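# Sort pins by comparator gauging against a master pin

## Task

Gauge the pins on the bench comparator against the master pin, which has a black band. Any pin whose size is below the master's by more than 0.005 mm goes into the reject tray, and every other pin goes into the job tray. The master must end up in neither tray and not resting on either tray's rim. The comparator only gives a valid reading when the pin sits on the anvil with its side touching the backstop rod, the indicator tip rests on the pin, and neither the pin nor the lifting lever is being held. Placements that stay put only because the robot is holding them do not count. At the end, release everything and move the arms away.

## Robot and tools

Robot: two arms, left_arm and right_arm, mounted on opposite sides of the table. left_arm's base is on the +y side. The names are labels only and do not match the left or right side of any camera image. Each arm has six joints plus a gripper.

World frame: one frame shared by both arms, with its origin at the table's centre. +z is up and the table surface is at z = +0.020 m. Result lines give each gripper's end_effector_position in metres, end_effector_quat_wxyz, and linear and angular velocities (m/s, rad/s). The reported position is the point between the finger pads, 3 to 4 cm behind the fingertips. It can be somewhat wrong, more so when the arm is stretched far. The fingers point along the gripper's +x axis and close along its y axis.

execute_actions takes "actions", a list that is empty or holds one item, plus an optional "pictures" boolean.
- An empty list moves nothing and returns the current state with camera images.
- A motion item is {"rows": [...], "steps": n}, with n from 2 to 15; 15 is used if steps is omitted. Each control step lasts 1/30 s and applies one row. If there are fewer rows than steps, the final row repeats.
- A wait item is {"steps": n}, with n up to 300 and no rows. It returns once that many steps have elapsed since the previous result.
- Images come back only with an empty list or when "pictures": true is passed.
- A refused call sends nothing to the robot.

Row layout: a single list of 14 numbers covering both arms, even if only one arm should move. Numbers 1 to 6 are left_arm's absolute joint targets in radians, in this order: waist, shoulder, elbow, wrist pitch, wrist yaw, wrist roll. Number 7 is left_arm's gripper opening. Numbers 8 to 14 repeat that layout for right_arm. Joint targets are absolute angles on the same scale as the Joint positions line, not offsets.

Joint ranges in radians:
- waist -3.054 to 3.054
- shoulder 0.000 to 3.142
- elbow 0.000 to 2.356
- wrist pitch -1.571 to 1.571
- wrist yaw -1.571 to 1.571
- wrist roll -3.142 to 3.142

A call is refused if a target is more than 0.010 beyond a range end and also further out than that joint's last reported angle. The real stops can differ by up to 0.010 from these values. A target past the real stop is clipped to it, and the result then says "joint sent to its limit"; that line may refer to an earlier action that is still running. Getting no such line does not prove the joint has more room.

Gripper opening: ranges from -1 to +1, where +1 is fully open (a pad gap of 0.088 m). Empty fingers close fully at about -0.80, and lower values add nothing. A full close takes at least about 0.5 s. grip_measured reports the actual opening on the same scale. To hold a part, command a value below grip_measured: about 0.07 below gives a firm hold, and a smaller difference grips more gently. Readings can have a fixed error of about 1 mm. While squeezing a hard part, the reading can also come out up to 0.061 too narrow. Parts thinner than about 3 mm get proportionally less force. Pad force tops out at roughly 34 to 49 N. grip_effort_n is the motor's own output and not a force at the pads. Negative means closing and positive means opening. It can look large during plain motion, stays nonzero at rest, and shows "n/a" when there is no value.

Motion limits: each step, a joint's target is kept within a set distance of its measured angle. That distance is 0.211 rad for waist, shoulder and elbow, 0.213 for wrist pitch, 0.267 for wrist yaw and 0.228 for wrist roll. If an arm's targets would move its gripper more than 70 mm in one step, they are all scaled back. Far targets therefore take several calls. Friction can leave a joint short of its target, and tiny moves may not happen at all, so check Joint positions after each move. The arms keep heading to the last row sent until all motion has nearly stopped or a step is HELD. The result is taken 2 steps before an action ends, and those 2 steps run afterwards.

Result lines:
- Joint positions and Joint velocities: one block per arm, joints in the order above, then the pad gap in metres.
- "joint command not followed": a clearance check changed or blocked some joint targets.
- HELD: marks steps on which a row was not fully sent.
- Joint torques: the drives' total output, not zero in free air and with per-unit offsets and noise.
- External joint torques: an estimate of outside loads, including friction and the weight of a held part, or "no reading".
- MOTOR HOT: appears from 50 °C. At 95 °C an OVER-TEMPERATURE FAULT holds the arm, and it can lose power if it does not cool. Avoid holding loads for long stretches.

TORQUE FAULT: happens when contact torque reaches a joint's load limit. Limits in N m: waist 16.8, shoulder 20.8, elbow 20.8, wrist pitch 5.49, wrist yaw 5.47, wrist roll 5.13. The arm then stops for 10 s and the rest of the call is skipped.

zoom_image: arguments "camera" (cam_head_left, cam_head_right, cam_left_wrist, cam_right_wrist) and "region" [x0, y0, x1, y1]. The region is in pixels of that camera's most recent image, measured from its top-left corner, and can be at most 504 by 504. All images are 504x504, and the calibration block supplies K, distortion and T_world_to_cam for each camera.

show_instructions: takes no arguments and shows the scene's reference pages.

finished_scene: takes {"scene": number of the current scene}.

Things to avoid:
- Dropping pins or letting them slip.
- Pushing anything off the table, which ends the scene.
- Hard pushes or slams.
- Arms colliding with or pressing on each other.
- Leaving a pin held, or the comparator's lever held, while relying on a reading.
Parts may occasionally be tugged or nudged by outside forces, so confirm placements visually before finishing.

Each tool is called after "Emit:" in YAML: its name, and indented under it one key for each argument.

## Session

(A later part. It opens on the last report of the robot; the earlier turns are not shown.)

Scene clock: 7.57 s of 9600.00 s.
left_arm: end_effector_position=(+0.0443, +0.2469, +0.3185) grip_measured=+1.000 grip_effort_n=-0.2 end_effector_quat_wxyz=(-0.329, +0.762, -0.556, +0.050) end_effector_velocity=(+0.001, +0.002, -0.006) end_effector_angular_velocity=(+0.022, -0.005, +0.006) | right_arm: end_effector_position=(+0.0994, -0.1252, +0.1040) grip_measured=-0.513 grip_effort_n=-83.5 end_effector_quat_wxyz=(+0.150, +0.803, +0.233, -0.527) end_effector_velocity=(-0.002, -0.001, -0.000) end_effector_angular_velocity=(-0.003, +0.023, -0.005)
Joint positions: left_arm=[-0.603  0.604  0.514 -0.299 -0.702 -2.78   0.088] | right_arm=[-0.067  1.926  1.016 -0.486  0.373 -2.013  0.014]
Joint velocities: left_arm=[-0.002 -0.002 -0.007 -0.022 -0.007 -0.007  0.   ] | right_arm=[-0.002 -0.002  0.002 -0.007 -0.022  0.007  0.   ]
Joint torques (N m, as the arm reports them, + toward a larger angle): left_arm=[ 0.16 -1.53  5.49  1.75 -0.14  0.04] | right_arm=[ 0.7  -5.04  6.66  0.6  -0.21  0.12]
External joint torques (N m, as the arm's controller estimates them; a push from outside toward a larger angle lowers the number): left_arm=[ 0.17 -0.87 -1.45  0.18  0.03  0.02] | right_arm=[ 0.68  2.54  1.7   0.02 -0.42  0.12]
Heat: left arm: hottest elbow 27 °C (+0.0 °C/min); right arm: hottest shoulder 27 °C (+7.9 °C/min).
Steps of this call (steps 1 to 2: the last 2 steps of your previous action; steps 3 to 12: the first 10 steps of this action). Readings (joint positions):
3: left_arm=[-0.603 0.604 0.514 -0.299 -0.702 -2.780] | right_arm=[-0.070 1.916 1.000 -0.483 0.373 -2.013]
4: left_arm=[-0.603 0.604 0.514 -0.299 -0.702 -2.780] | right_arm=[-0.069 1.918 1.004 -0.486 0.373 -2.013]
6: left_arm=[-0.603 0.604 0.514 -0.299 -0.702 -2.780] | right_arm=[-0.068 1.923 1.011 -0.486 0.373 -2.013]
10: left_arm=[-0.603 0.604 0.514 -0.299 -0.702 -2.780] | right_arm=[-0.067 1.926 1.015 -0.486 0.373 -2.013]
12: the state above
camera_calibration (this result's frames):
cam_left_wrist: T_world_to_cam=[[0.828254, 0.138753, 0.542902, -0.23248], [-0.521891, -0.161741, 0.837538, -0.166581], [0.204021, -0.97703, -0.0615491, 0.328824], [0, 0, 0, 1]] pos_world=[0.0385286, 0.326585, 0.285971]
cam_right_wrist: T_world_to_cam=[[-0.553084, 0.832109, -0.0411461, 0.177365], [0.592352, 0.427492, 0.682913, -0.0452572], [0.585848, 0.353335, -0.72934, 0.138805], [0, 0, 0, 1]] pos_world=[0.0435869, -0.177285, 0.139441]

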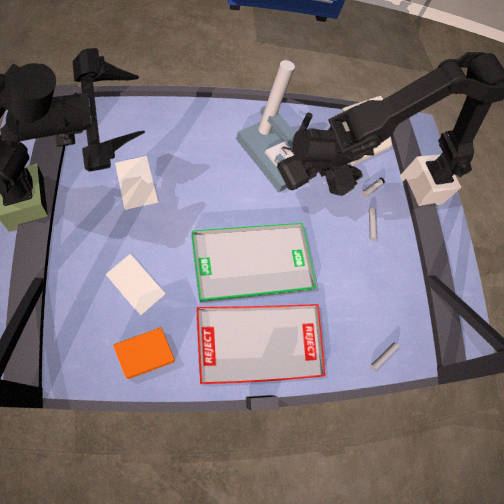

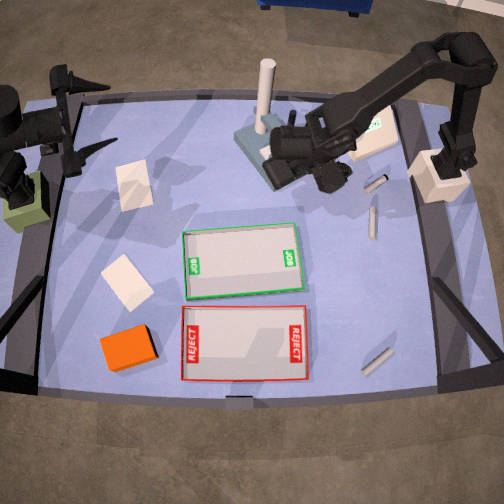

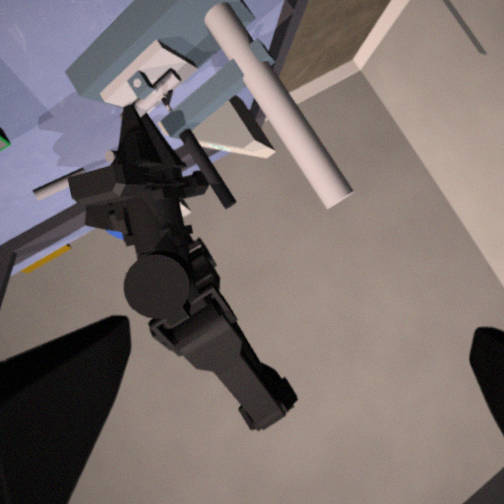

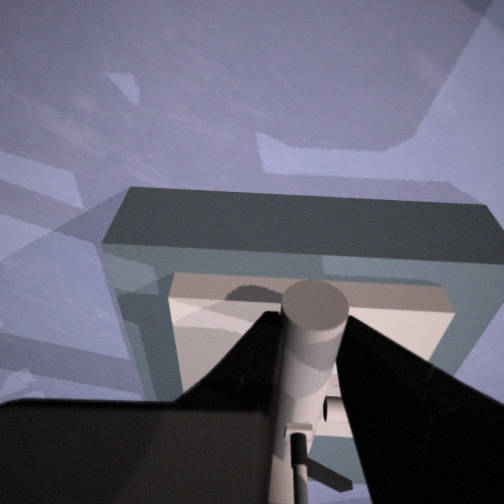

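A little more push, then release.

Emit:
execute_actions:
  actions:
    - {"rows":[[-0.6,0.6,0.5,-0.3,-0.7,-2.78,1,-0.058,1.95,1.04,-0.481,0.362,-2.0,-0.57]],"steps":10}

Emit:
execute_actions:
  actions:
    - {"rows":[[-0.6,0.6,0.5,-0.3,-0.7,-2.78,1,-0.066,1.93,1.02,-0.488,0.37,-2.0,-0.25]],"steps":15}

Emit:
execute_actions:
  actions:
    - {"steps":10}
  pictures: true

Emit:
zoom_image:
  camera: "cam_head_right"
  region: [345,100,405,150]

Scene clock: 7.93 s of 9600.00 s.
left_arm: end_effector_position=(+0.0443, +0.2469, +0.3185) grip_measured=+1.000 grip_effort_n=-0.2 end_effector_quat_wxyz=(-0.329, +0.762, -0.556, +0.050) end_effector_velocity=(+0.000, -0.000, -0.000) end_effector_angular_velocity=(-0.006, +0.005, +0.006) | right_arm: end_effector_position=(+0.0987, -0.1235, +0.1038) grip_measured=-0.513 grip_effort_n=-83.5 end_effector_quat_wxyz=(+0.147, +0.804, +0.230, -0.528) end_effector_velocity=(-0.003, +0.002, +0.000) end_effector_angular_velocity=(+0.006, +0.022, +0.008)
Joint positions: left_arm=[-0.603  0.604  0.514 -0.299 -0.702 -2.78   0.088] | right_arm=[-0.066  1.933  1.025 -0.489  0.374 -2.003  0.014]
Joint velocities: left_arm=[-0.002  0.002 -0.002  0.007 -0.007 -0.007  0.   ] | right_arm=[-0.002 -0.002  0.002  0.007 -0.022 -0.007 -0.   ]
Joint torques (N m, as the arm reports them, + toward a larger angle): left_arm=[ 0.16 -1.52  5.48  1.75 -0.13  0.05] | right_arm=[ 0.9  -4.76  7.    0.74 -0.22  0.1 ]
External joint torques (N m, as the arm's controller estimates them; a push from outside toward a larger angle lowers the number): left_arm=[ 0.17 -0.85 -1.51  0.16  0.04  0.02] | right_arm=[ 0.87  2.82  2.11  0.18 -0.43  0.11]
Heat: left arm: hottest elbow 27 °C (+0.0 °C/min); right arm: hottest shoulder 27 °C (+7.6 °C/min).
Steps of this call (steps 1 to 2: the last 2 steps of your previous action; step 3: the robot went on to your last target; steps 4 to 11: the first 8 steps of this action). Readings (joint positions):
4: left_arm=[-0.603 0.604 0.514 -0.299 -0.702 -2.780] | right_arm=[-0.067 1.928 1.017 -0.486 0.373 -2.011]
5: left_arm=[-0.603 0.604 0.514 -0.299 -0.702 -2.780] | right_arm=[-0.066 1.929 1.020 -0.486 0.373 -2.009]
7: left_arm=[-0.603 0.604 0.514 -0.299 -0.702 -2.780] | right_arm=[-0.066 1.932 1.023 -0.488 0.374 -2.004]
11: the state above

Scene clock: 8.43 s of 9600.00 s.
left_arm: end_effector_position=(+0.0443, +0.2469, +0.3185) grip_measured=+1.000 grip_effort_n=-0.2 end_effector_quat_wxyz=(-0.329, +0.762, -0.556, +0.050) end_effector_velocity=(+0.001, +0.002, -0.006) end_effector_angular_velocity=(+0.022, -0.005, +0.006) | right_arm: end_effector_position=(+0.0981, -0.1228, +0.1038) grip_measured=-0.256 grip_effort_n=16.0 end_effector_quat_wxyz=(+0.146, +0.803, +0.231, -0.530) end_effector_velocity=(+0.002, -0.002, +0.000) end_effector_angular_velocity=(-0.004, -0.007, -0.010)
Joint positions: left_arm=[-0.603  0.604  0.514 -0.299 -0.702 -2.78   0.088] | right_arm=[-0.066  1.933  1.025 -0.486  0.37  -2.003  0.026]
Joint velocities: left_arm=[-0.002 -0.002 -0.007 -0.022 -0.007 -0.007  0.   ] | right_arm=[-0.002 -0.002 -0.002 -0.007  0.007  0.007  0.001]
Joint torques (N m, as the arm reports them, + toward a larger angle): left_arm=[ 0.16 -1.54  5.49  1.75 -0.13  0.05] | right_arm=[ 0.03 -6.92  4.75  0.11  0.22  0.1 ]
External joint torques (N m, as the arm's controller estimates them; a push from outside toward a larger angle lowers the number): left_arm=[ 0.14 -0.9  -1.4   0.19  0.04  0.02] | right_arm=[ 0.04  0.63 -0.1  -0.44  0.01  0.1 ]
Heat: left arm: hottest elbow 27 °C (+0.0 °C/min); right arm: hottest shoulder 27 °C (+7.1 °C/min).
Steps of this call (steps 1 to 2: the last 2 steps of your previous action; steps 3 to 15: the first 13 steps of this action). Readings (joint positions):
3: left_arm=[-0.603 0.604 0.514 -0.299 -0.702 -2.780] | right_arm=[-0.066 1.933 1.025 -0.490 0.374 -2.003]
4: left_arm=[-0.603 0.604 0.514 -0.299 -0.702 -2.780] | right_arm=[-0.066 1.933 1.025 -0.487 0.372 -2.003]
6: left_arm=[-0.603 0.604 0.514 -0.299 -0.702 -2.780] | right_arm=[-0.066 1.933 1.025 -0.486 0.370 -2.003]
10: left_arm=[-0.603 0.604 0.514 -0.299 -0.702 -2.780] | right_arm=[-0.066 1.933 1.025 -0.486 0.370 -2.003]
15: the state above

Scene clock: 8.77 s of 9600.00 s.
left_arm: end_effector_position=(+0.0443, +0.2469, +0.3185) grip_measured=+1.000 grip_effort_n=-0.2 end_effector_quat_wxyz=(-0.329, +0.762, -0.556, +0.050) end_effector_velocity=(+0.001, +0.002, -0.001) end_effector_angular_velocity=(-0.001, +0.003, +0.006) | right_arm: end_effector_position=(+0.0981, -0.1228, +0.1038) grip_measured=-0.253 grip_effort_n=16.0 end_effector_quat_wxyz=(+0.146, +0.803, +0.231, -0.530) end_effector_velocity=(+0.003, -0.005, -0.000) end_effector_angular_velocity=(-0.018, -0.009, -0.010)
Joint positions: left_arm=[-0.603  0.604  0.514 -0.299 -0.702 -2.78   0.088] | right_arm=[-0.066  1.933  1.025 -0.486  0.37  -2.003  0.027]
Joint velocities: left_arm=[-0.002 -0.007 -0.002 -0.007 -0.007 -0.007  0.   ] | right_arm=[-0.002 -0.002 -0.002 -0.022  0.007  0.007 -0.   ]
Joint torques (N m, as the arm reports them, + toward a larger angle): left_arm=[ 0.15 -1.53  5.49  1.76 -0.13  0.05] | right_arm=[ 0.01 -6.86  4.77  0.11  0.22  0.1 ]
External joint torques (N m, as the arm's controller estimates them; a push from outside toward a larger angle lowers the number): left_arm=[ 0.15 -0.83 -1.51  0.17  0.05  0.02] | right_arm=[ 0.03  0.63 -0.01 -0.42  0.01  0.1 ]
Heat: left arm: hottest elbow 27 °C (+0.0 °C/min); right arm: hottest shoulder 27 °C (+6.8 °C/min).
Kept back: nothing.
Steps of this call (steps 1 to 2: the last 2 steps of your previous action; steps 3 to 10: the robot went on to your last target). Readings (joint positions):
1: left_arm=[-0.603 0.604 0.514 -0.299 -0.702 -2.780] | right_arm=[-0.066 1.933 1.025 -0.486 0.370 -2.003]
2: left_arm=[-0.603 0.604 0.514 -0.299 -0.702 -2.780] | right_arm=[-0.066 1.933 1.025 -0.486 0.370 -2.003]
4: left_arm=[-0.603 0.604 0.514 -0.299 -0.702 -2.780] | right_arm=[-0.066 1.933 1.025 -0.486 0.370 -2.003]
8: left_arm=[-0.603 0.604 0.514 -0.299 -0.702 -2.780] | right_arm=[-0.066 1.933 1.025 -0.486 0.370 -2.003]
10: the state above
camera_calibration (this result's frames):
cam_left_wrist: T_world_to_cam=[[0.828254, 0.138753, 0.542902, -0.23248], [-0.521891, -0.161741, 0.837538, -0.166581], [0.204021, -0.97703, -0.0615491, 0.328824], [0, 0, 0, 1]] pos_world=[0.0385286, 0.326585, 0.285971]
cam_right_wrist: T_world_to_cam=[[-0.546586, 0.836722, -0.0337574, 0.173878], [0.599814, 0.41932, 0.681465, -0.046978], [0.584352, 0.352231, -0.731072, 0.138762], [0, 0, 0, 1]] pos_world=[0.0421313, -0.174665, 0.139329]

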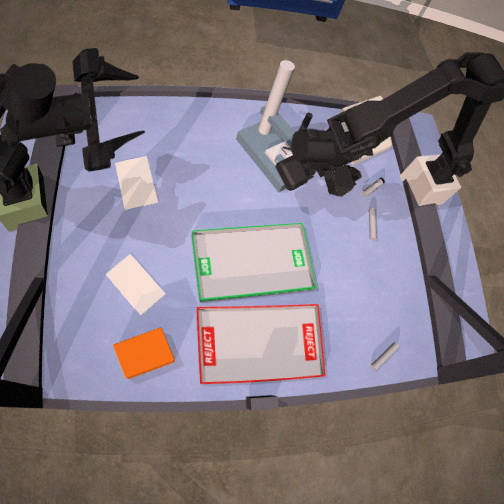

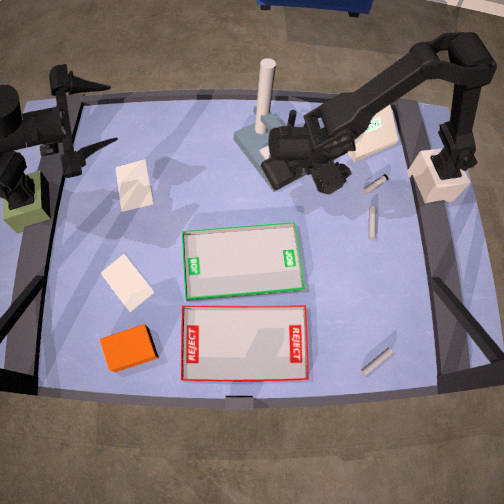

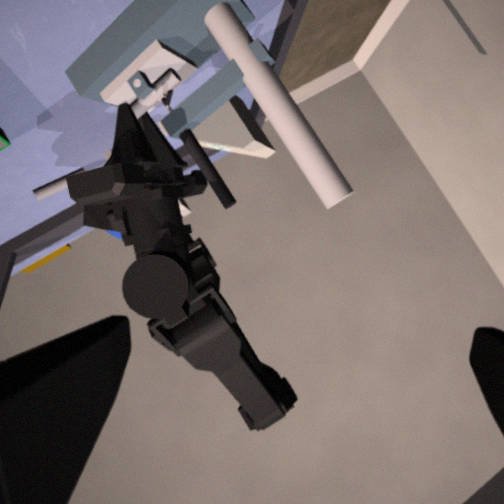

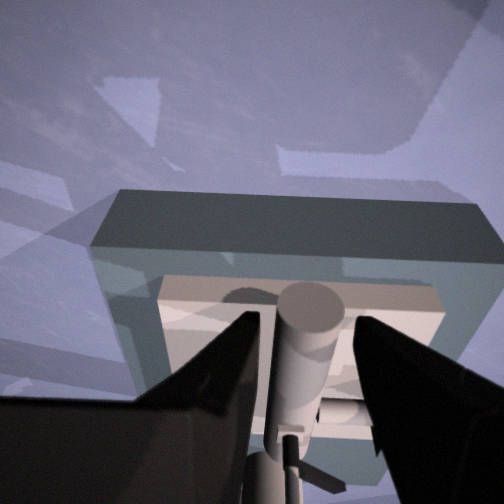

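Region (345, 100, 405, 150) of cam_head_right's 504x504 image, scaled by 8.400, with more detail than that image has.

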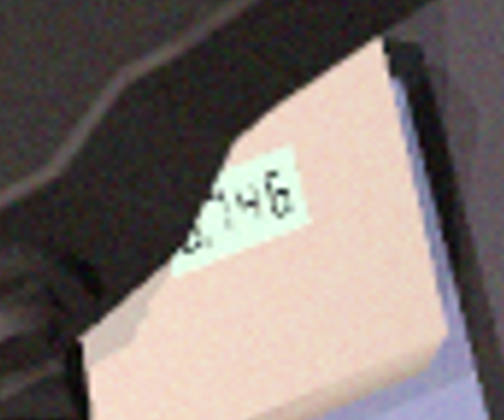

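Emit:
execute_actions:
  actions:
    - {"rows":[[-0.6,0.6,0.5,-0.3,-0.7,-2.78,1,-0.066,1.93,1.02,-0.488,0.37,-2.0,-0.4],[-0.6,0.6,0.5,-0.3,-0.7,-2.78,1,-0.066,1.93,1.02,-0.488,0.37,-2.0,-0.48],[-0.6,0.6,0.5,-0.3,-0.7,-2.78,1,-0.066,1.93,1.02,-0.488,0.37,-2.0,-0.52],[-0.6,0.6,0.5,-0.3,-0.7,-2.78,1,-0.066,1.93,1.02,-0.488,0.37,-2.0,-0.57]],"steps":11}

Emit:
execute_actions:
  actions:
    - {"rows":[[-0.6,0.6,0.5,-0.3,-0.7,-2.78,1,-0.07,1.92,1.012,-0.484,0.367,-2.0,-0.57],[-0.6,0.6,0.5,-0.3,-0.7,-2.78,1,-0.074,1.911,1.0,-0.482,0.367,-2.0,-0.57],[-0.6,0.6,0.5,-0.3,-0.7,-2.78,1,-0.077,1.901,0.988,-0.479,0.367,-2.0,-0.57],[-0.6,0.6,0.5,-0.3,-0.7,-2.78,1,-0.081,1.892,0.976,-0.477,0.367,-2.0,-0.57],[-0.6,0.6,0.5,-0.3,-0.7,-2.78,1,-0.084,1.883,0.964,-0.474,0.367,-2.0,-0.57],[-0.6,0.6,0.5,-0.3,-0.7,-2.78,1,-0.088,1.874,0.952,-0.472,0.367,-2.0,-0.57],[-0.6,0.6,0.5,-0.3,-0.7,-2.78,1,-0.091,1.864,0.94,-0.469,0.367,-2.0,-0.57],[-0.6,0.6,0.5,-0.3,-0.7,-2.78,1,-0.095,1.853,0.928,-0.467,0.367,-2.0,-0.57]],"steps":14}

Emit:
execute_actions:
  actions:
    - {"rows":[[-0.6,0.6,0.5,-0.3,-0.7,-2.78,1,-0.095,1.716,0.833,-0.51,0.367,-2.0,-0.57]],"steps":11}

Emit:
execute_actions:
  actions:
    - {"rows":[[-0.6,0.6,0.5,-0.3,-0.7,-2.78,1,0.68,1.716,0.833,-0.51,0.367,-2.0,-0.57]],"steps":15}

Emit:
execute_actions:
  actions:
    - {"rows":[[-0.6,0.6,0.5,-0.3,-0.7,-2.78,1,0.68,1.755,0.778,-0.417,0.367,-2.0,-0.57],[-0.6,0.6,0.5,-0.3,-0.7,-2.78,1,0.68,1.78,0.768,-0.38,0.367,-2.0,-0.57],[-0.6,0.6,0.5,-0.3,-0.7,-2.78,1,0.68,1.81,0.758,-0.34,0.367,-2.0,-0.57],[-0.6,0.6,0.5,-0.3,-0.7,-2.78,1,0.68,1.84,0.747,-0.3,0.367,-2.0,-0.57],[-0.6,0.6,0.5,-0.3,-0.7,-2.78,1,0.68,1.86,0.74,-0.273,0.367,-2.0,-0.57],[-0.6,0.6,0.5,-0.3,-0.7,-2.78,1,0.68,1.88,0.73,-0.245,0.367,-2.0,-0.57]],"steps":15}

Emit:
execute_actions:
  actions:
    - {"rows":[[-0.6,0.6,0.5,-0.3,-0.7,-2.78,1,0.68,1.895,0.725,-0.23,0.367,-2.0,-0.57],[-0.6,0.6,0.5,-0.3,-0.7,-2.78,1,0.68,1.91,0.718,-0.215,0.367,-2.0,-0.57]],"steps":12}
  pictures: true

Scene clock: 9.60 s of 9600.00 s.
left_arm: end_effector_position=(+0.0443, +0.2469, +0.3185) grip_measured=+1.000 grip_effort_n=-0.2 end_effector_quat_wxyz=(-0.329, +0.762, -0.556, +0.050) end_effector_velocity=(+0.002, +0.002, -0.001) end_effector_angular_velocity=(-0.007, +0.016, +0.016) | right_arm: end_effector_position=(+0.0983, -0.1234, +0.1037) grip_measured=-0.513 grip_effort_n=-83.5 end_effector_quat_wxyz=(+0.147, +0.803, +0.230, -0.530) end_effector_velocity=(-0.000, -0.000, +0.001) end_effector_angular_velocity=(-0.006, +0.005, +0.006)
Joint positions: left_arm=[-0.603  0.604  0.514 -0.299 -0.702 -2.78   0.088] | right_arm=[-0.066  1.933  1.025 -0.489  0.37  -2.003  0.014]
Joint velocities: left_arm=[ 0.002 -0.007 -0.002 -0.007 -0.007 -0.022  0.   ] | right_arm=[-0.002 -0.002  0.002 -0.007 -0.007 -0.007 -0.   ]
Joint torques (N m, as the arm reports them, + toward a larger angle): left_arm=[ 0.16 -1.54  5.47  1.74 -0.14  0.05] | right_arm=[ 0.06 -6.86  4.73  0.28  0.21  0.1 ]
External joint torques (N m, as the arm's controller estimates them; a push from outside toward a larger angle lowers the number): left_arm=[ 0.15 -0.84 -1.53  0.16  0.04  0.02] | right_arm=[ 0.02  0.76 -0.2  -0.29  0.01  0.1 ]
Heat: left arm: hottest elbow 28 °C (+6.2 °C/min); right arm: hottest shoulder 27 °C (+6.2 °C/min).
Steps of this call (steps 1 to 15: the robot went on to your last target; step 16: nothing new was sent; steps 17 to 25: the first 9 steps of this action). Readings (joint positions):
17: left_arm=[-0.603 0.604 0.514 -0.299 -0.702 -2.780] | right_arm=[-0.066 1.933 1.025 -0.486 0.370 -2.003]
18: left_arm=[-0.603 0.604 0.514 -0.299 -0.702 -2.780] | right_arm=[-0.066 1.933 1.025 -0.486 0.370 -2.003]
20: left_arm=[-0.603 0.604 0.514 -0.299 -0.702 -2.780] | right_arm=[-0.066 1.933 1.025 -0.487 0.370 -2.003]
24: left_arm=[-0.603 0.604 0.514 -0.299 -0.702 -2.780] | right_arm=[-0.066 1.933 1.025 -0.489 0.370 -2.003]
25: the state above

Scene clock: 10.07 s of 9600.00 s.
left_arm: end_effector_position=(+0.0443, +0.2469, +0.3185) grip_measured=+1.000 grip_effort_n=-0.2 end_effector_quat_wxyz=(-0.329, +0.762, -0.556, +0.050) end_effector_velocity=(+0.001, +0.001, -0.001) end_effector_angular_velocity=(-0.002, +0.014, +0.011) | right_arm: end_effector_position=(+0.1094, -0.1437, +0.1044) grip_measured=-0.513 grip_effort_n=-83.5 end_effector_quat_wxyz=(+0.142, +0.805, +0.219, -0.533) end_effector_velocity=(+0.009, -0.012, +0.000) end_effector_angular_velocity=(+0.014, +0.008, -0.019)
Joint positions: left_arm=[-0.603  0.604  0.514 -0.299 -0.702 -2.78   0.088] | right_arm=[-0.091  1.87   0.94  -0.473  0.367 -2.003  0.014]
Joint velocities: left_arm=[-0.002 -0.002 -0.002 -0.007 -0.007 -0.022  0.   ] | right_arm=[-0.027 -0.046 -0.066  0.037 -0.007 -0.007 -0.   ]
Joint torques (N m, as the arm reports them, + toward a larger angle): left_arm=[ 0.17 -1.53  5.5   1.75 -0.14  0.05] | right_arm=[-0.06 -7.44  4.53  0.47  0.2   0.1 ]
External joint torques (N m, as the arm's controller estimates them; a push from outside toward a larger angle lowers the number): left_arm=[ 0.17 -0.84 -1.5   0.16  0.04  0.02] | right_arm=[-0.24 -0.43 -0.42 -0.13  0.02  0.1 ]
Heat: left arm: hottest elbow 28 °C (+6.0 °C/min); right arm: hottest shoulder 27 °C (+6.0 °C/min).
Steps of this call (steps 1 to 2: the last 2 steps of your previous action; steps 3 to 14: the first 12 steps of this action). Readings (joint positions):
3: left_arm=[-0.603 0.604 0.514 -0.299 -0.702 -2.780] | right_arm=[-0.066 1.932 1.025 -0.489 0.370 -2.003]
4: left_arm=[-0.603 0.604 0.514 -0.299 -0.702 -2.780] | right_arm=[-0.066 1.930 1.023 -0.488 0.370 -2.003]
6: left_arm=[-0.603 0.604 0.514 -0.299 -0.702 -2.780] | right_arm=[-0.068 1.921 1.010 -0.481 0.368 -2.003]
10: left_arm=[-0.603 0.604 0.514 -0.299 -0.702 -2.780] | right_arm=[-0.081 1.889 0.967 -0.476 0.367 -2.003]
14: the state above

Scene clock: 10.43 s of 9600.00 s.
left_arm: end_effector_position=(+0.0443, +0.2469, +0.3185) grip_measured=+1.000 grip_effort_n=-0.2 end_effector_quat_wxyz=(-0.329, +0.762, -0.556, +0.050) end_effector_velocity=(+0.000, -0.000, -0.002) end_effector_angular_velocity=(-0.001, +0.003, +0.006) | right_arm: end_effector_position=(+0.1126, -0.1702, +0.1221) grip_measured=-0.513 grip_effort_n=-83.5 end_effector_quat_wxyz=(+0.137, +0.804, +0.222, -0.534) end_effector_velocity=(+0.000, -0.014, -0.005) end_effector_angular_velocity=(-0.020, +0.003, +0.010)
Joint positions: left_arm=[-0.603  0.604  0.514 -0.299 -0.702 -2.78   0.088] | right_arm=[-0.093  1.729  0.845 -0.507  0.363 -2.003  0.014]
Joint velocities: left_arm=[-0.002  0.002 -0.007  0.007 -0.007 -0.007  0.   ] | right_arm=[ 0.002 -0.027 -0.051  0.007 -0.007 -0.007 -0.   ]
Joint torques (N m, as the arm reports them, + toward a larger angle): left_arm=[ 0.14 -1.51  5.5   1.75 -0.14  0.04] | right_arm=[-0.2  -6.44  4.47  0.16  0.35  0.1 ]
External joint torques (N m, as the arm's controller estimates them; a push from outside toward a larger angle lowers the number): left_arm=[ 0.14 -0.84 -1.48  0.17  0.04  0.01] | right_arm=[-0.24 -0.45 -0.37 -0.36  0.16  0.11]
Heat: left arm: hottest elbow 28 °C (+5.8 °C/min); right arm: hottest shoulder 27 °C (+5.8 °C/min).
Steps of this call (steps 1 to 2: the last 2 steps of your previous action; steps 3 to 11: the first 9 steps of this action). Readings (joint positions):
3: left_arm=[-0.603 0.604 0.514 -0.299 -0.702 -2.780] | right_arm=[-0.092 1.848 0.923 -0.465 0.366 -2.003]
4: left_arm=[-0.603 0.604 0.514 -0.299 -0.702 -2.780] | right_arm=[-0.092 1.819 0.899 -0.477 0.363 -2.003]
6: left_arm=[-0.603 0.604 0.514 -0.299 -0.702 -2.780] | right_arm=[-0.092 1.759 0.860 -0.509 0.363 -2.003]
10: left_arm=[-0.603 0.604 0.514 -0.299 -0.702 -2.780] | right_arm=[-0.093 1.730 0.847 -0.507 0.363 -2.003]
11: the state above

Scene clock: 10.93 s of 9600.00 s.
left_arm: end_effector_position=(+0.0443, +0.2469, +0.3185) grip_measured=+1.000 grip_effort_n=-0.2 end_effector_quat_wxyz=(-0.329, +0.762, -0.556, +0.050) end_effector_velocity=(-0.001, +0.001, -0.005) end_effector_angular_velocity=(+0.019, +0.002, -0.007) | right_arm: end_effector_position=(-0.0844, -0.2323, +0.1212) grip_measured=-0.513 grip_effort_n=-83.5 end_effector_quat_wxyz=(+0.313, +0.681, +0.480, -0.456) end_effector_velocity=(-0.324, -0.244, -0.006) end_effector_angular_velocity=(-0.093, +0.100, +1.303)
Joint positions: left_arm=[-0.603  0.604  0.514 -0.299 -0.702 -2.78   0.088] | right_arm=[ 0.6    1.727  0.84  -0.509  0.361 -2.003  0.014]
Joint velocities: left_arm=[-0.002 -0.002 -0.002 -0.022  0.007 -0.007  0.   ] | right_arm=[ 1.272 -0.007 -0.002  0.007 -0.139 -0.007  0.   ]
Joint torques (N m, as the arm reports them, + toward a larger angle): left_arm=[ 0.16 -1.52  5.5   1.75 -0.13  0.05] | right_arm=[-2.48 -6.51  4.48  0.16  0.57  0.11]
External joint torques (N m, as the arm's controller estimates them; a push from outside toward a larger angle lowers the number): left_arm=[ 0.17 -0.86 -1.45  0.18  0.04  0.02] | right_arm=[-0.42 -0.33 -0.08 -0.25  0.08  0.11]
Heat: left arm: hottest elbow 28 °C (+5.5 °C/min); right arm: hottest shoulder 27 °C (+5.5 °C/min).
Steps of this call (steps 1 to 2: the last 2 steps of your previous action; steps 3 to 15: the first 13 steps of this action). Readings (joint positions):
3: left_arm=[-0.603 0.604 0.514 -0.299 -0.702 -2.780] | right_arm=[-0.081 1.728 0.841 -0.508 0.374 -2.003]
4: left_arm=[-0.603 0.604 0.514 -0.299 -0.702 -2.780] | right_arm=[-0.038 1.728 0.841 -0.510 0.383 -2.003]
6: left_arm=[-0.603 0.604 0.514 -0.299 -0.702 -2.780] | right_arm=[0.079 1.728 0.840 -0.509 0.369 -2.003]
10: left_arm=[-0.603 0.604 0.514 -0.299 -0.702 -2.780] | right_arm=[0.319 1.727 0.840 -0.509 0.366 -2.003]
15: the state above

Scene clock: 11.43 s of 9600.00 s.
left_arm: end_effector_position=(+0.0443, +0.2469, +0.3185) grip_measured=+1.000 grip_effort_n=-0.2 end_effector_quat_wxyz=(-0.329, +0.762, -0.556, +0.050) end_effector_velocity=(-0.002, +0.000, -0.002) end_effector_angular_velocity=(+0.011, -0.006, -0.016) | right_arm: end_effector_position=(-0.0972, -0.2506, +0.0668) grip_measured=-0.513 grip_effort_n=-83.5 end_effector_quat_wxyz=(+0.329, +0.662, +0.507, -0.443) end_effector_velocity=(-0.020, +0.015, +0.005) end_effector_angular_velocity=(+0.084, +0.095, -0.001)
Joint positions: left_arm=[-0.603  0.604  0.514 -0.299 -0.702 -2.78   0.088] | right_arm=[ 0.676  1.875  0.733 -0.253  0.363 -2.003  0.014]
Joint velocities: left_arm=[-0.007 -0.002 -0.002 -0.007  0.007  0.007  0.   ] | right_arm=[ 0.007 -0.002 -0.002  0.125  0.007  0.007 -0.   ]
Joint torques (N m, as the arm reports them, + toward a larger angle): left_arm=[ 0.17 -1.52  5.49  1.75 -0.13  0.04] | right_arm=[ 0.46 -4.97  4.09  0.28  0.37  0.1 ]
External joint torques (N m, as the arm's controller estimates them; a push from outside toward a larger angle lowers the number): left_arm=[ 0.19 -0.85 -1.49  0.17  0.04  0.02] | right_arm=[ 0.46  1.23  0.23 -0.17  0.17  0.11]
Heat: left arm: hottest elbow 28 °C (+5.2 °C/min); right arm: hottest shoulder 27 °C (+5.2 °C/min).
Steps of this call (steps 1 to 2: the last 2 steps of your previous action; steps 3 to 15: the first 13 steps of this action). Readings (joint positions):
3: left_arm=[-0.603 0.604 0.514 -0.299 -0.702 -2.780] | right_arm=[0.669 1.728 0.832 -0.494 0.357 -2.003]
4: left_arm=[-0.603 0.604 0.514 -0.299 -0.702 -2.780] | right_arm=[0.674 1.733 0.819 -0.460 0.358 -2.003]
6: left_arm=[-0.603 0.604 0.514 -0.299 -0.702 -2.780] | right_arm=[0.675 1.765 0.794 -0.392 0.362 -2.003]
10: left_arm=[-0.603 0.604 0.514 -0.299 -0.702 -2.780] | right_arm=[0.675 1.855 0.749 -0.289 0.363 -2.003]
15: the state above

Scene clock: 11.83 s of 9600.00 s.
left_arm: end_effector_position=(+0.0443, +0.2469, +0.3185) grip_measured=+1.000 grip_effort_n=-0.2 end_effector_quat_wxyz=(-0.329, +0.762, -0.556, +0.050) end_effector_velocity=(+0.001, +0.001, +0.002) end_effector_angular_velocity=(-0.018, +0.014, +0.019) | right_arm: end_effector_position=(-0.0982, -0.2501, +0.0608) grip_measured=-0.513 grip_effort_n=-83.5 end_effector_quat_wxyz=(+0.327, +0.663, +0.509, -0.442) end_effector_velocity=(+0.006, -0.004, -0.001) end_effector_angular_velocity=(-0.012, -0.028, +0.008)
Joint positions: left_arm=[-0.603  0.604  0.514 -0.299 -0.702 -2.78   0.088] | right_arm=[ 0.678  1.898  0.728 -0.22   0.366 -2.003  0.014]
Joint velocities: left_arm=[-0.007 -0.002 -0.002  0.007 -0.022 -0.022  0.   ] | right_arm=[ 0.002 -0.002 -0.007 -0.022  0.007 -0.007  0.   ]
Joint torques (N m, as the arm reports them, + toward a larger angle): left_arm=[ 0.18 -1.55  5.49  1.75 -0.14  0.04] | right_arm=[ 0.23 -4.19  3.13  0.44  0.24  0.11]
External joint torques (N m, as the arm's controller estimates them; a push from outside toward a larger angle lowers the number): left_arm=[ 0.19 -0.86 -1.52  0.16  0.04  0.02] | right_arm=[ 0.21  2.1  -0.7  -0.11  0.04  0.11]
Heat: left arm: hottest elbow 28 °C (+5.1 °C/min); right arm: hottest shoulder 27 °C (+5.1 °C/min).
Steps of this call (steps 1 to 2: the last 2 steps of your previous action; steps 3 to 12: the first 10 steps of this action). Readings (joint positions):
3: left_arm=[-0.603 0.604 0.514 -0.299 -0.702 -2.780] | right_arm=[0.676 1.876 0.733 -0.248 0.363 -2.003]
4: left_arm=[-0.603 0.604 0.514 -0.299 -0.702 -2.780] | right_arm=[0.676 1.882 0.732 -0.241 0.363 -2.003]
6: left_arm=[-0.603 0.604 0.514 -0.299 -0.702 -2.780] | right_arm=[0.676 1.894 0.730 -0.227 0.363 -2.003]
10: left_arm=[-0.603 0.604 0.514 -0.299 -0.702 -2.780] | right_arm=[0.678 1.897 0.728 -0.220 0.366 -2.003]
12: the state above
camera_calibration (this result's frames):
cam_left_wrist: T_world_to_cam=[[0.828254, 0.138753, 0.542902, -0.23248], [-0.521891, -0.161741, 0.837538, -0.166581], [0.204021, -0.97703, -0.0615491, 0.328824], [0, 0, 0, 1]] pos_world=[0.0385286, 0.326585, 0.285971]
cam_right_wrist: T_world_to_cam=[[-0.969231, 0.244552, -0.0280398, -0.0183691], [0.160704, 0.714937, 0.68047, 0.184302], [0.186457, 0.655026, -0.73224, 0.303675], [0, 0, 0, 1]] pos_world=[-0.104044, -0.326187, 0.0964362]

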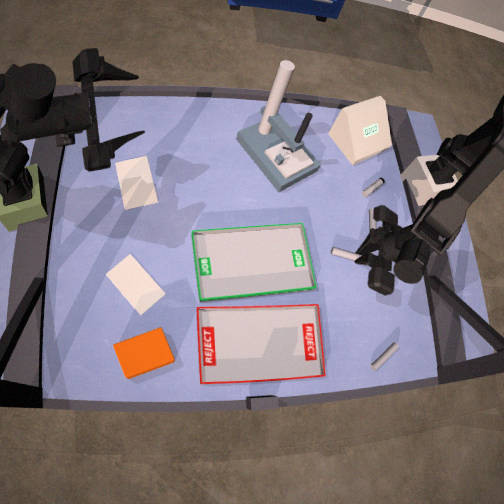

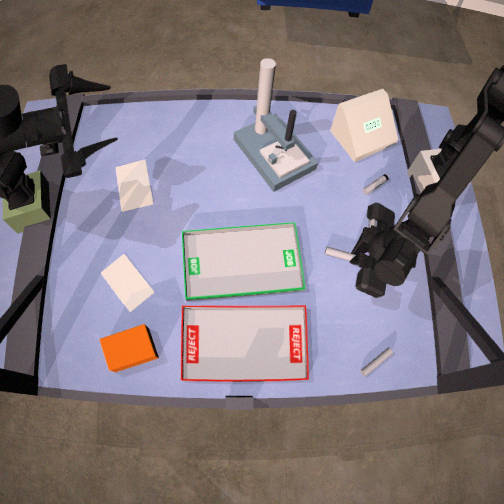

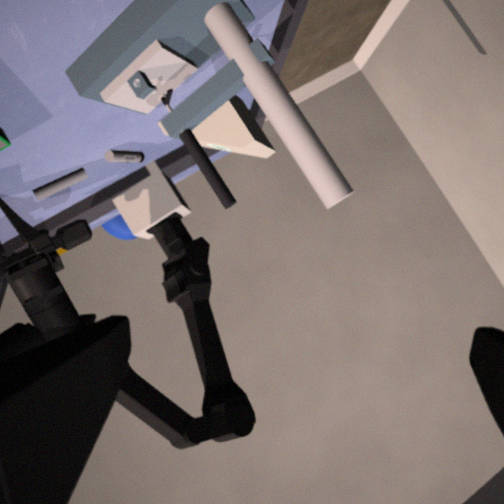

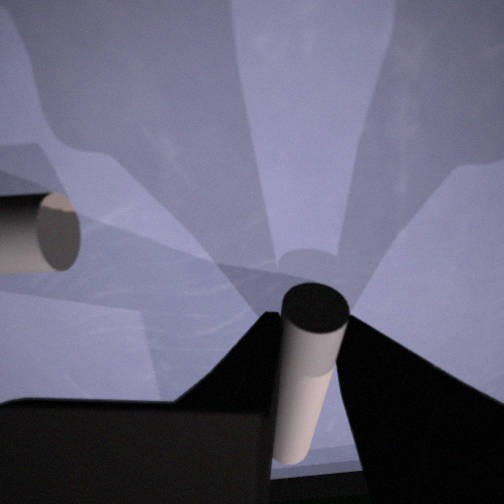

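Emit:
execute_actions:
  actions:
    - {"rows":[[-0.6,0.6,0.5,-0.3,-0.7,-2.78,1,0.68,1.9,0.727,-0.22,0.367,-2.0,-0.2]],"steps":8}

Emit:
execute_actions:
  actions:
    - {"rows":[[-0.6,0.6,0.5,-0.3,-0.7,-2.78,1,0.68,1.81,0.758,-0.34,0.367,-2.0,-0.2],[-0.6,0.6,0.5,-0.3,-0.7,-2.78,1,0.68,1.755,0.778,-0.417,0.367,-2.0,-0.2],[-0.6,0.6,0.5,-0.3,-0.7,-2.78,1,0.68,1.68,0.83,-0.54,0.367,-2.0,-0.2]],"steps":9}

Emit:
execute_actions:
  actions:
    - {"rows":[[-0.6,0.6,0.5,-0.3,-0.7,-2.78,1,0.056,1.72,0.97,-1.2,0.127,-0.31,0.1]],"steps":15}

Emit:
execute_actions:
  actions:
    - {"rows":[[-0.6,0.6,0.5,-0.3,-0.7,-2.78,1,0.056,1.72,0.97,-1.2,0.127,-0.31,0.1]],"steps":8}

Emit:
execute_actions:
  actions:
    - {"rows":[[-0.6,0.6,0.5,-0.3,-0.7,-2.78,1,0.056,1.857,0.865,-0.965,0.127,-0.31,0.1]],"steps":15}
  pictures: true

Scene clock: 12.23 s of 9600.00 s.
left_arm: end_effector_position=(+0.0443, +0.2469, +0.3185) grip_measured=+1.000 grip_effort_n=-0.2 end_effector_quat_wxyz=(-0.329, +0.762, -0.556, +0.050) end_effector_velocity=(+0.002, +0.001, -0.001) end_effector_angular_velocity=(+0.009, -0.011, +0.007) | right_arm: end_effector_position=(-0.0983, -0.2501, +0.0608) grip_measured=-0.248 grip_effort_n=16.5 end_effector_quat_wxyz=(+0.327, +0.662, +0.509, -0.442) end_effector_velocity=(-0.001, +0.000, +0.000) end_effector_angular_velocity=(+0.001, +0.019, -0.021)
Joint positions: left_arm=[-0.603  0.604  0.514 -0.299 -0.702 -2.78   0.088] | right_arm=[ 0.678  1.898  0.728 -0.218  0.366 -2.003  0.027]
Joint velocities: left_arm=[ 0.002 -0.002 -0.002 -0.007 -0.007  0.007  0.   ] | right_arm=[-0.002 -0.002 -0.002  0.007 -0.007  0.022  0.024]
Joint torques (N m, as the arm reports them, + toward a larger angle): left_arm=[ 0.17 -1.54  5.48  1.75 -0.14  0.05] | right_arm=[ 0.24 -5.2   4.2   0.18  0.25  0.11]
External joint torques (N m, as the arm's controller estimates them; a push from outside toward a larger angle lowers the number): left_arm=[ 0.15 -0.84 -1.54  0.16  0.05  0.02] | right_arm=[ 0.27  1.18  0.25 -0.41  0.04  0.11]
Heat: left arm: hottest elbow 28 °C (+4.9 °C/min); right arm: hottest shoulder 27 °C (+4.9 °C/min).
Steps of this call (steps 1 to 2: the last 2 steps of your previous action; steps 3 to 6: the robot went on to your last target; steps 7 to 12: the first 6 steps of this action). Readings (joint positions):
7: left_arm=[-0.603 0.604 0.514 -0.299 -0.702 -2.780] | right_arm=[0.678 1.898 0.728 -0.218 0.366 -2.003]
8: left_arm=[-0.603 0.604 0.514 -0.299 -0.702 -2.780] | right_arm=[0.678 1.898 0.728 -0.218 0.366 -2.003]
10: left_arm=[-0.603 0.604 0.514 -0.299 -0.702 -2.780] | right_arm=[0.678 1.898 0.728 -0.218 0.366 -2.003]
12: the state above

Scene clock: 12.53 s of 9600.00 s.
left_arm: end_effector_position=(+0.0443, +0.2469, +0.3185) grip_measured=+1.000 grip_effort_n=-0.2 end_effector_quat_wxyz=(-0.329, +0.762, -0.556, +0.050) end_effector_velocity=(+0.003, +0.001, -0.002) end_effector_angular_velocity=(-0.005, +0.020, +0.029) | right_arm: end_effector_position=(-0.1007, -0.2481, +0.1224) grip_measured=-0.205 grip_effort_n=16.0 end_effector_quat_wxyz=(+0.321, +0.661, +0.512, -0.444) end_effector_velocity=(-0.102, +0.081, +0.236) end_effector_angular_velocity=(+0.348, +0.440, +0.019)
Joint positions: left_arm=[-0.603  0.604  0.514 -0.299 -0.702 -2.78   0.088] | right_arm=[ 0.678  1.704  0.814 -0.484  0.366 -2.003  0.029]
Joint velocities: left_arm=[-0.002  0.002 -0.002 -0.007 -0.022 -0.037  0.   ] | right_arm=[-0.002 -0.515  0.457 -0.403 -0.007 -0.022  0.001]
Joint torques (N m, as the arm reports them, + toward a larger angle): left_arm=[ 0.14 -1.55  5.48  1.76 -0.14  0.04] | right_arm=[ 0.23 -3.59  3.59 -0.43  0.25  0.11]
External joint torques (N m, as the arm's controller estimates them; a push from outside toward a larger angle lowers the number): left_arm=[ 0.13 -0.88 -1.49  0.18  0.04  0.02] | right_arm=[ 0.25  0.57  0.6  -0.55  0.1   0.12]
Heat: left arm: hottest elbow 28 °C (+4.8 °C/min); right arm: hottest shoulder 27 °C (+4.8 °C/min).
Steps of this call (steps 1 to 2: the last 2 steps of your previous action; steps 3 to 9: the first 7 steps of this action). Readings (joint positions):
3: left_arm=[-0.603 0.604 0.514 -0.299 -0.702 -2.780] | right_arm=[0.678 1.889 0.730 -0.235 0.366 -2.003]
4: left_arm=[-0.603 0.604 0.514 -0.299 -0.702 -2.780] | right_arm=[0.678 1.869 0.738 -0.284 0.366 -2.003]
6: left_arm=[-0.603 0.604 0.514 -0.299 -0.702 -2.780] | right_arm=[0.678 1.793 0.761 -0.409 0.366 -2.003]
9: the state above

Scene clock: 13.03 s of 9600.00 s.
left_arm: end_effector_position=(+0.0443, +0.2469, +0.3185) grip_measured=+1.000 grip_effort_n=0.2 end_effector_quat_wxyz=(-0.329, +0.762, -0.556, +0.050) end_effector_velocity=(+0.002, +0.000, +0.005) end_effector_angular_velocity=(-0.025, -0.005, +0.016) | right_arm: end_effector_position=(+0.0579, -0.2716, +0.1516) grip_measured=+0.094 grip_effort_n=16.0 end_effector_quat_wxyz=(-0.078, -0.778, +0.115, +0.612) end_effector_velocity=(+0.054, -0.058, +0.021) end_effector_angular_velocity=(+0.091, -0.516, -2.020)
Joint positions: left_arm=[-0.603  0.604  0.514 -0.299 -0.702 -2.78   0.088] | right_arm=[ 0.072  1.713  0.965 -1.158  0.137 -1.204  0.044]
Joint velocities: left_arm=[-0.002 -0.007 -0.002  0.022 -0.022  0.007  0.   ] | right_arm=[-0.242 -0.002 -0.002 -0.315 -0.095  1.868  0.001]
Joint torques (N m, as the arm reports them, + toward a larger angle): left_arm=[ 0.15 -1.53  5.48  1.75 -0.14  0.04] | right_arm=[ 0.96 -4.11  5.54 -0.68 -0.23  0.16]
External joint torques (N m, as the arm's controller estimates them; a push from outside toward a larger angle lowers the number): left_arm=[ 0.16 -0.82 -1.59  0.14  0.04  0.02] | right_arm=[ 0.17  1.45  0.74 -0.45 -0.16  0.18]
Heat: left arm: hottest elbow 28 °C (+4.6 °C/min); right arm: hottest shoulder 27 °C (+4.6 °C/min).
Steps of this call (steps 1 to 2: the last 2 steps of your previous action; steps 3 to 15: the first 13 steps of this action). Readings (joint positions):
3: left_arm=[-0.603 0.604 0.514 -0.299 -0.702 -2.780] | right_arm=[0.663 1.685 0.850 -0.555 0.322 -1.963]
4: left_arm=[-0.603 0.604 0.514 -0.299 -0.702 -2.780] | right_arm=[0.616 1.695 0.880 -0.624 0.247 -1.896]
6: left_arm=[-0.603 0.604 0.514 -0.299 -0.702 -2.780] | right_arm=[0.501 1.710 0.927 -0.728 0.189 -1.771]
10: left_arm=[-0.603 0.604 0.514 -0.299 -0.702 -2.780] | right_arm=[0.263 1.711 0.964 -0.959 0.145 -1.520]
15: the state above

Scene clock: 13.30 s of 9600.00 s.
left_arm: end_effector_position=(+0.0443, +0.2469, +0.3185) grip_measured=+1.000 grip_effort_n=-0.2 end_effector_quat_wxyz=(-0.329, +0.762, -0.556, +0.050) end_effector_velocity=(-0.002, -0.001, +0.001) end_effector_angular_velocity=(-0.003, -0.001, -0.011) | right_arm: end_effector_position=(+0.0613, -0.2788, +0.1543) grip_measured=+0.097 grip_effort_n=16.0 end_effector_quat_wxyz=(+0.108, -0.775, +0.279, +0.557) end_effector_velocity=(+0.006, -0.012, +0.002) end_effector_angular_velocity=(+0.363, -0.597, -1.758)
Joint positions: left_arm=[-0.603  0.604  0.514 -0.299 -0.702 -2.78   0.088] | right_arm=[ 0.061  1.713  0.965 -1.195  0.131 -0.701  0.044]
Joint velocities: left_arm=[-0.002  0.002  0.002  0.007  0.007  0.007  0.   ] | right_arm=[-0.017  0.002 -0.007 -0.051 -0.007  1.883 -0.   ]
Joint torques (N m, as the arm reports them, + toward a larger angle): left_arm=[ 0.17 -1.54  5.48  1.75 -0.13  0.05] | right_arm=[-0.34 -4.05  5.55 -0.72 -0.1   0.17]
External joint torques (N m, as the arm's controller estimates them; a push from outside toward a larger angle lowers the number): left_arm=[ 0.17 -0.87 -1.51  0.17  0.04  0.02] | right_arm=[-0.32  1.37  1.21 -0.36 -0.15  0.19]
Heat: left arm: hottest elbow 28 °C (+4.5 °C/min); right arm: hottest shoulder 27 °C (+4.5 °C/min).
Steps of this call (steps 1 to 2: the last 2 steps of your previous action; steps 3 to 8: the first 6 steps of this action). Readings (joint positions):
3: left_arm=[-0.603 0.604 0.514 -0.299 -0.702 -2.780] | right_arm=[0.064 1.713 0.965 -1.185 0.131 -1.015]
4: left_arm=[-0.603 0.604 0.514 -0.299 -0.702 -2.780] | right_arm=[0.063 1.713 0.965 -1.189 0.131 -0.952]
6: left_arm=[-0.603 0.604 0.514 -0.299 -0.702 -2.780] | right_arm=[0.062 1.713 0.965 -1.193 0.131 -0.826]
8: the state above

Scene clock: 13.80 s of 9600.00 s.
left_arm: end_effector_position=(+0.0443, +0.2469, +0.3185) grip_measured=+1.000 grip_effort_n=-0.2 end_effector_quat_wxyz=(-0.329, +0.762, -0.556, +0.050) end_effector_velocity=(-0.001, +0.000, -0.000) end_effector_angular_velocity=(+0.003, +0.001, +0.002) | right_arm: end_effector_position=(+0.0615, -0.2787, +0.1001) grip_measured=+0.097 grip_effort_n=16.0 end_effector_quat_wxyz=(+0.252, -0.741, +0.382, +0.491) end_effector_velocity=(-0.000, +0.003, +0.000) end_effector_angular_velocity=(+0.022, -0.015, -0.029)
Joint positions: left_arm=[-0.603  0.604  0.514 -0.299 -0.702 -2.78   0.088] | right_arm=[ 0.059  1.851  0.871 -0.971  0.129 -0.317  0.044]
Joint velocities: left_arm=[-0.007  0.002  0.002 -0.007 -0.007 -0.007  0.   ] | right_arm=[ 0.002 -0.002  0.002  0.007  0.007  0.037 -0.   ]
Joint torques (N m, as the arm reports them, + toward a larger angle): left_arm=[ 0.17 -1.54  5.48  1.75 -0.13  0.05] | right_arm=[-0.33 -4.45  3.48 -0.35 -0.05  0.2 ]
External joint torques (N m, as the arm's controller estimates them; a push from outside toward a larger angle lowers the number): left_arm=[ 0.18 -0.88 -1.52  0.17  0.04  0.02] | right_arm=[-0.35  1.42 -0.33 -0.03 -0.12  0.2 ]
Heat: left arm: hottest elbow 28 °C (+4.3 °C/min); right arm: hottest shoulder 27 °C (+4.3 °C/min).
Steps of this call (steps 1 to 2: the last 2 steps of your previous action; steps 3 to 15: the first 13 steps of this action). Readings (joint positions):
3: left_arm=[-0.603 0.604 0.514 -0.299 -0.702 -2.780] | right_arm=[0.060 1.728 0.954 -1.177 0.131 -0.513]
4: left_arm=[-0.603 0.604 0.514 -0.299 -0.702 -2.780] | right_arm=[0.060 1.747 0.938 -1.106 0.131 -0.455]
6: left_arm=[-0.603 0.604 0.514 -0.299 -0.702 -2.780] | right_arm=[0.060 1.811 0.909 -1.020 0.130 -0.380]
10: left_arm=[-0.603 0.604 0.514 -0.299 -0.702 -2.780] | right_arm=[0.059 1.850 0.871 -0.984 0.129 -0.329]
15: the state above
camera_calibration (this result's frames):
cam_left_wrist: T_world_to_cam=[[0.828254, 0.138753, 0.542902, -0.23248], [-0.521891, -0.161741, 0.837538, -0.166581], [0.204021, -0.97703, -0.0615491, 0.328824], [0, 0, 0, 1]] pos_world=[0.0385286, 0.326585, 0.285971]
cam_right_wrist: T_world_to_cam=[[0.798465, 0.600263, -0.0462415, 0.13679], [0.467712, -0.570114, 0.675437, -0.224165], [0.379077, -0.56094, -0.735966, -0.0290465], [0, 0, 0, 1]] pos_world=[0.00663406, -0.226203, 0.136358]

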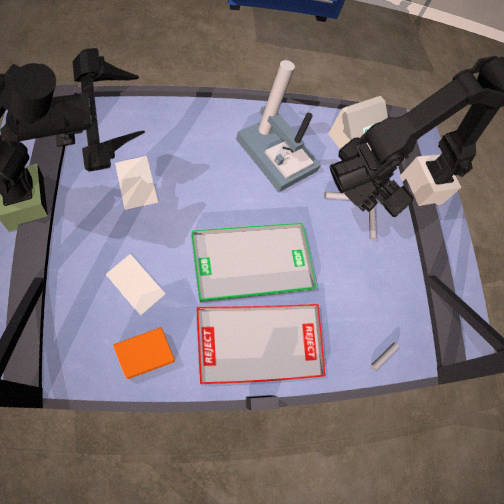

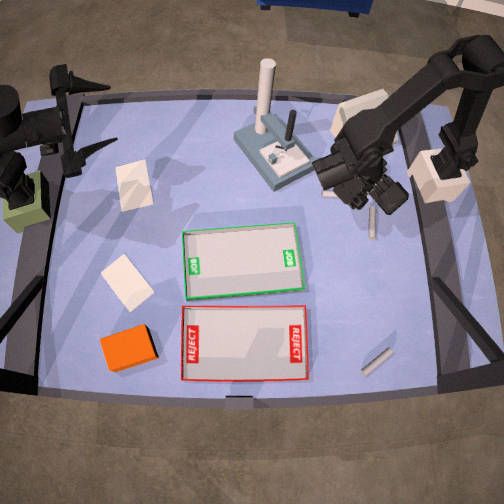

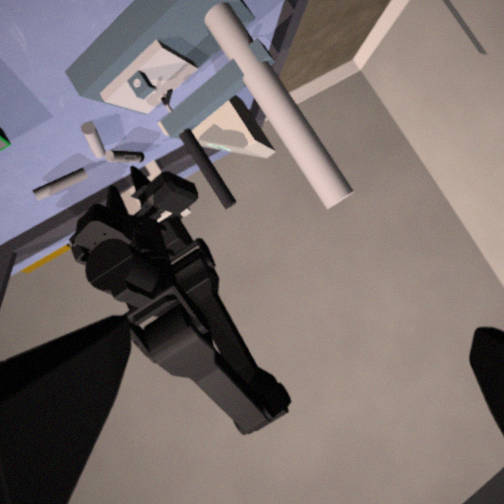

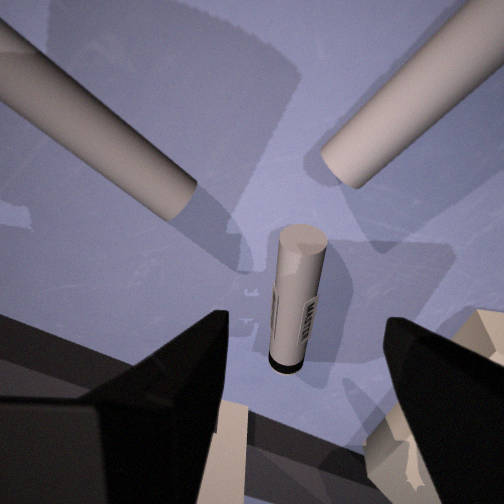

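Emit:
execute_actions:
  actions:
    - {"steps":20}
  pictures: true

Scene clock: 14.47 s of 9600.00 s.
left_arm: end_effector_position=(+0.0443, +0.2469, +0.3185) grip_measured=+1.000 grip_effort_n=-0.2 end_effector_quat_wxyz=(-0.329, +0.762, -0.556, +0.050) end_effector_velocity=(+0.001, +0.001, +0.001) end_effector_angular_velocity=(-0.001, +0.003, +0.006) | right_arm: end_effector_position=(+0.0613, -0.2781, +0.0998) grip_measured=+0.097 grip_effort_n=16.0 end_effector_quat_wxyz=(+0.254, -0.740, +0.382, +0.492) end_effector_velocity=(-0.001, +0.001, -0.001) end_effector_angular_velocity=(+0.007, +0.006, -0.012)
Joint positions: left_arm=[-0.603  0.604  0.514 -0.299 -0.702 -2.78   0.088] | right_arm=[ 0.059  1.851  0.871 -0.968  0.129 -0.315  0.044]
Joint velocities: left_arm=[-0.002 -0.002  0.002 -0.007 -0.007 -0.007  0.   ] | right_arm=[-0.002 -0.002 -0.002  0.007 -0.007  0.007 -0.   ]
Joint torques (N m, as the arm reports them, + toward a larger angle): left_arm=[ 0.15 -1.52  5.48  1.75 -0.13  0.04] | right_arm=[-0.34 -4.35  3.48 -0.41 -0.06  0.18]
External joint torques (N m, as the arm's controller estimates them; a push from outside toward a larger angle lowers the number): left_arm=[ 0.15 -0.86 -1.52  0.16  0.04  0.02] | right_arm=[-0.34  1.49 -0.27 -0.08 -0.12  0.19]
Heat: left arm: hottest elbow 28 °C (+4.1 °C/min); right arm: hottest shoulder 27 °C (+4.1 °C/min).
Kept back: nothing.
Steps of this call (steps 1 to 2: the last 2 steps of your previous action; steps 3 to 15: the robot went on to your last target; steps 16 to 20: nothing new was sent). Readings (joint positions):
1: left_arm=[-0.603 0.604 0.514 -0.299 -0.702 -2.780] | right_arm=[0.059 1.851 0.871 -0.970 0.129 -0.316]
2: left_arm=[-0.603 0.604 0.514 -0.299 -0.702 -2.780] | right_arm=[0.059 1.851 0.871 -0.968 0.129 -0.316]
4: left_arm=[-0.603 0.604 0.514 -0.299 -0.702 -2.780] | right_arm=[0.059 1.851 0.871 -0.968 0.129 -0.315]
8: left_arm=[-0.603 0.604 0.514 -0.299 -0.702 -2.780] | right_arm=[0.059 1.851 0.871 -0.968 0.129 -0.315]
20: the state above
All arms were judged still, so your last target was given up. Only a new action makes them travel on or press farther. Fingers that are still opening or closing keep moving.
camera_calibration (this result's frames):
cam_left_wrist: T_world_to_cam=[[0.828254, 0.138753, 0.542902, -0.23248], [-0.521891, -0.161741, 0.837538, -0.166581], [0.204021, -0.97703, -0.0615491, 0.328824], [0, 0, 0, 1]] pos_world=[0.0385286, 0.326585, 0.285971]
cam_right_wrist: T_world_to_cam=[[0.799719, 0.59875, -0.0441267, 0.13582], [0.466652, -0.573672, 0.673154, -0.224208], [0.377737, -0.558926, -0.738185, -0.02794], [0, 0, 0, 1]] pos_world=[0.0065629, -0.225561, 0.136295]

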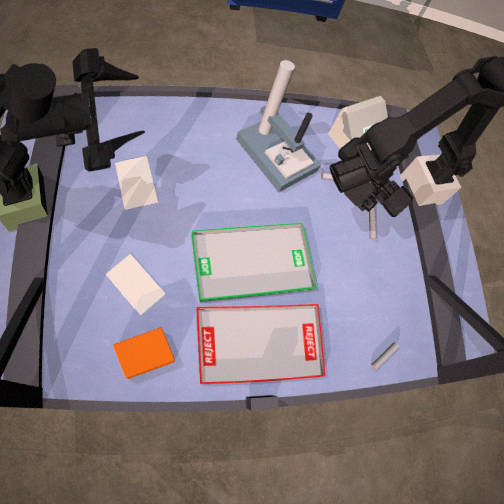

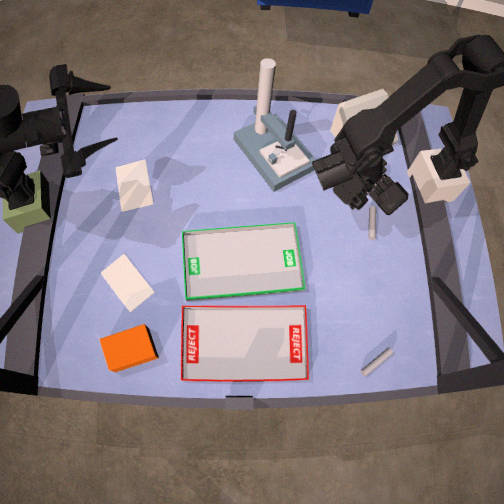

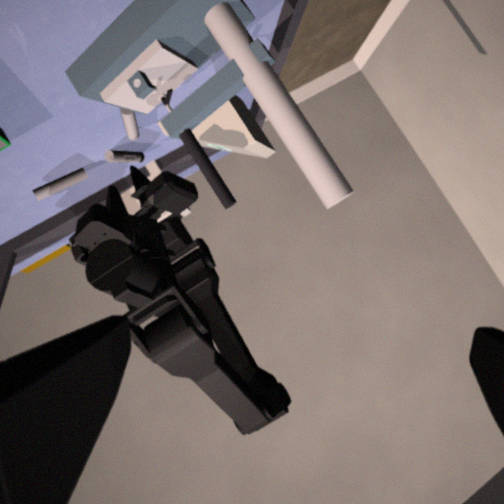

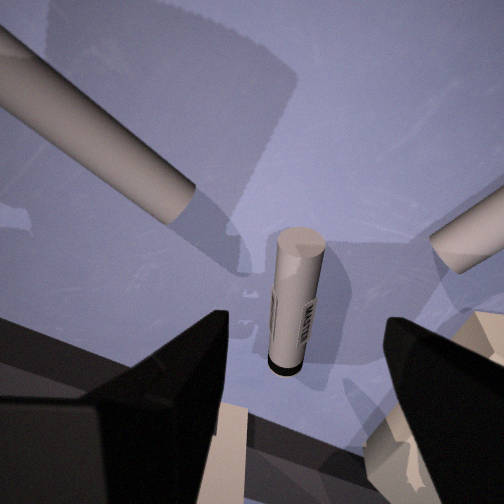

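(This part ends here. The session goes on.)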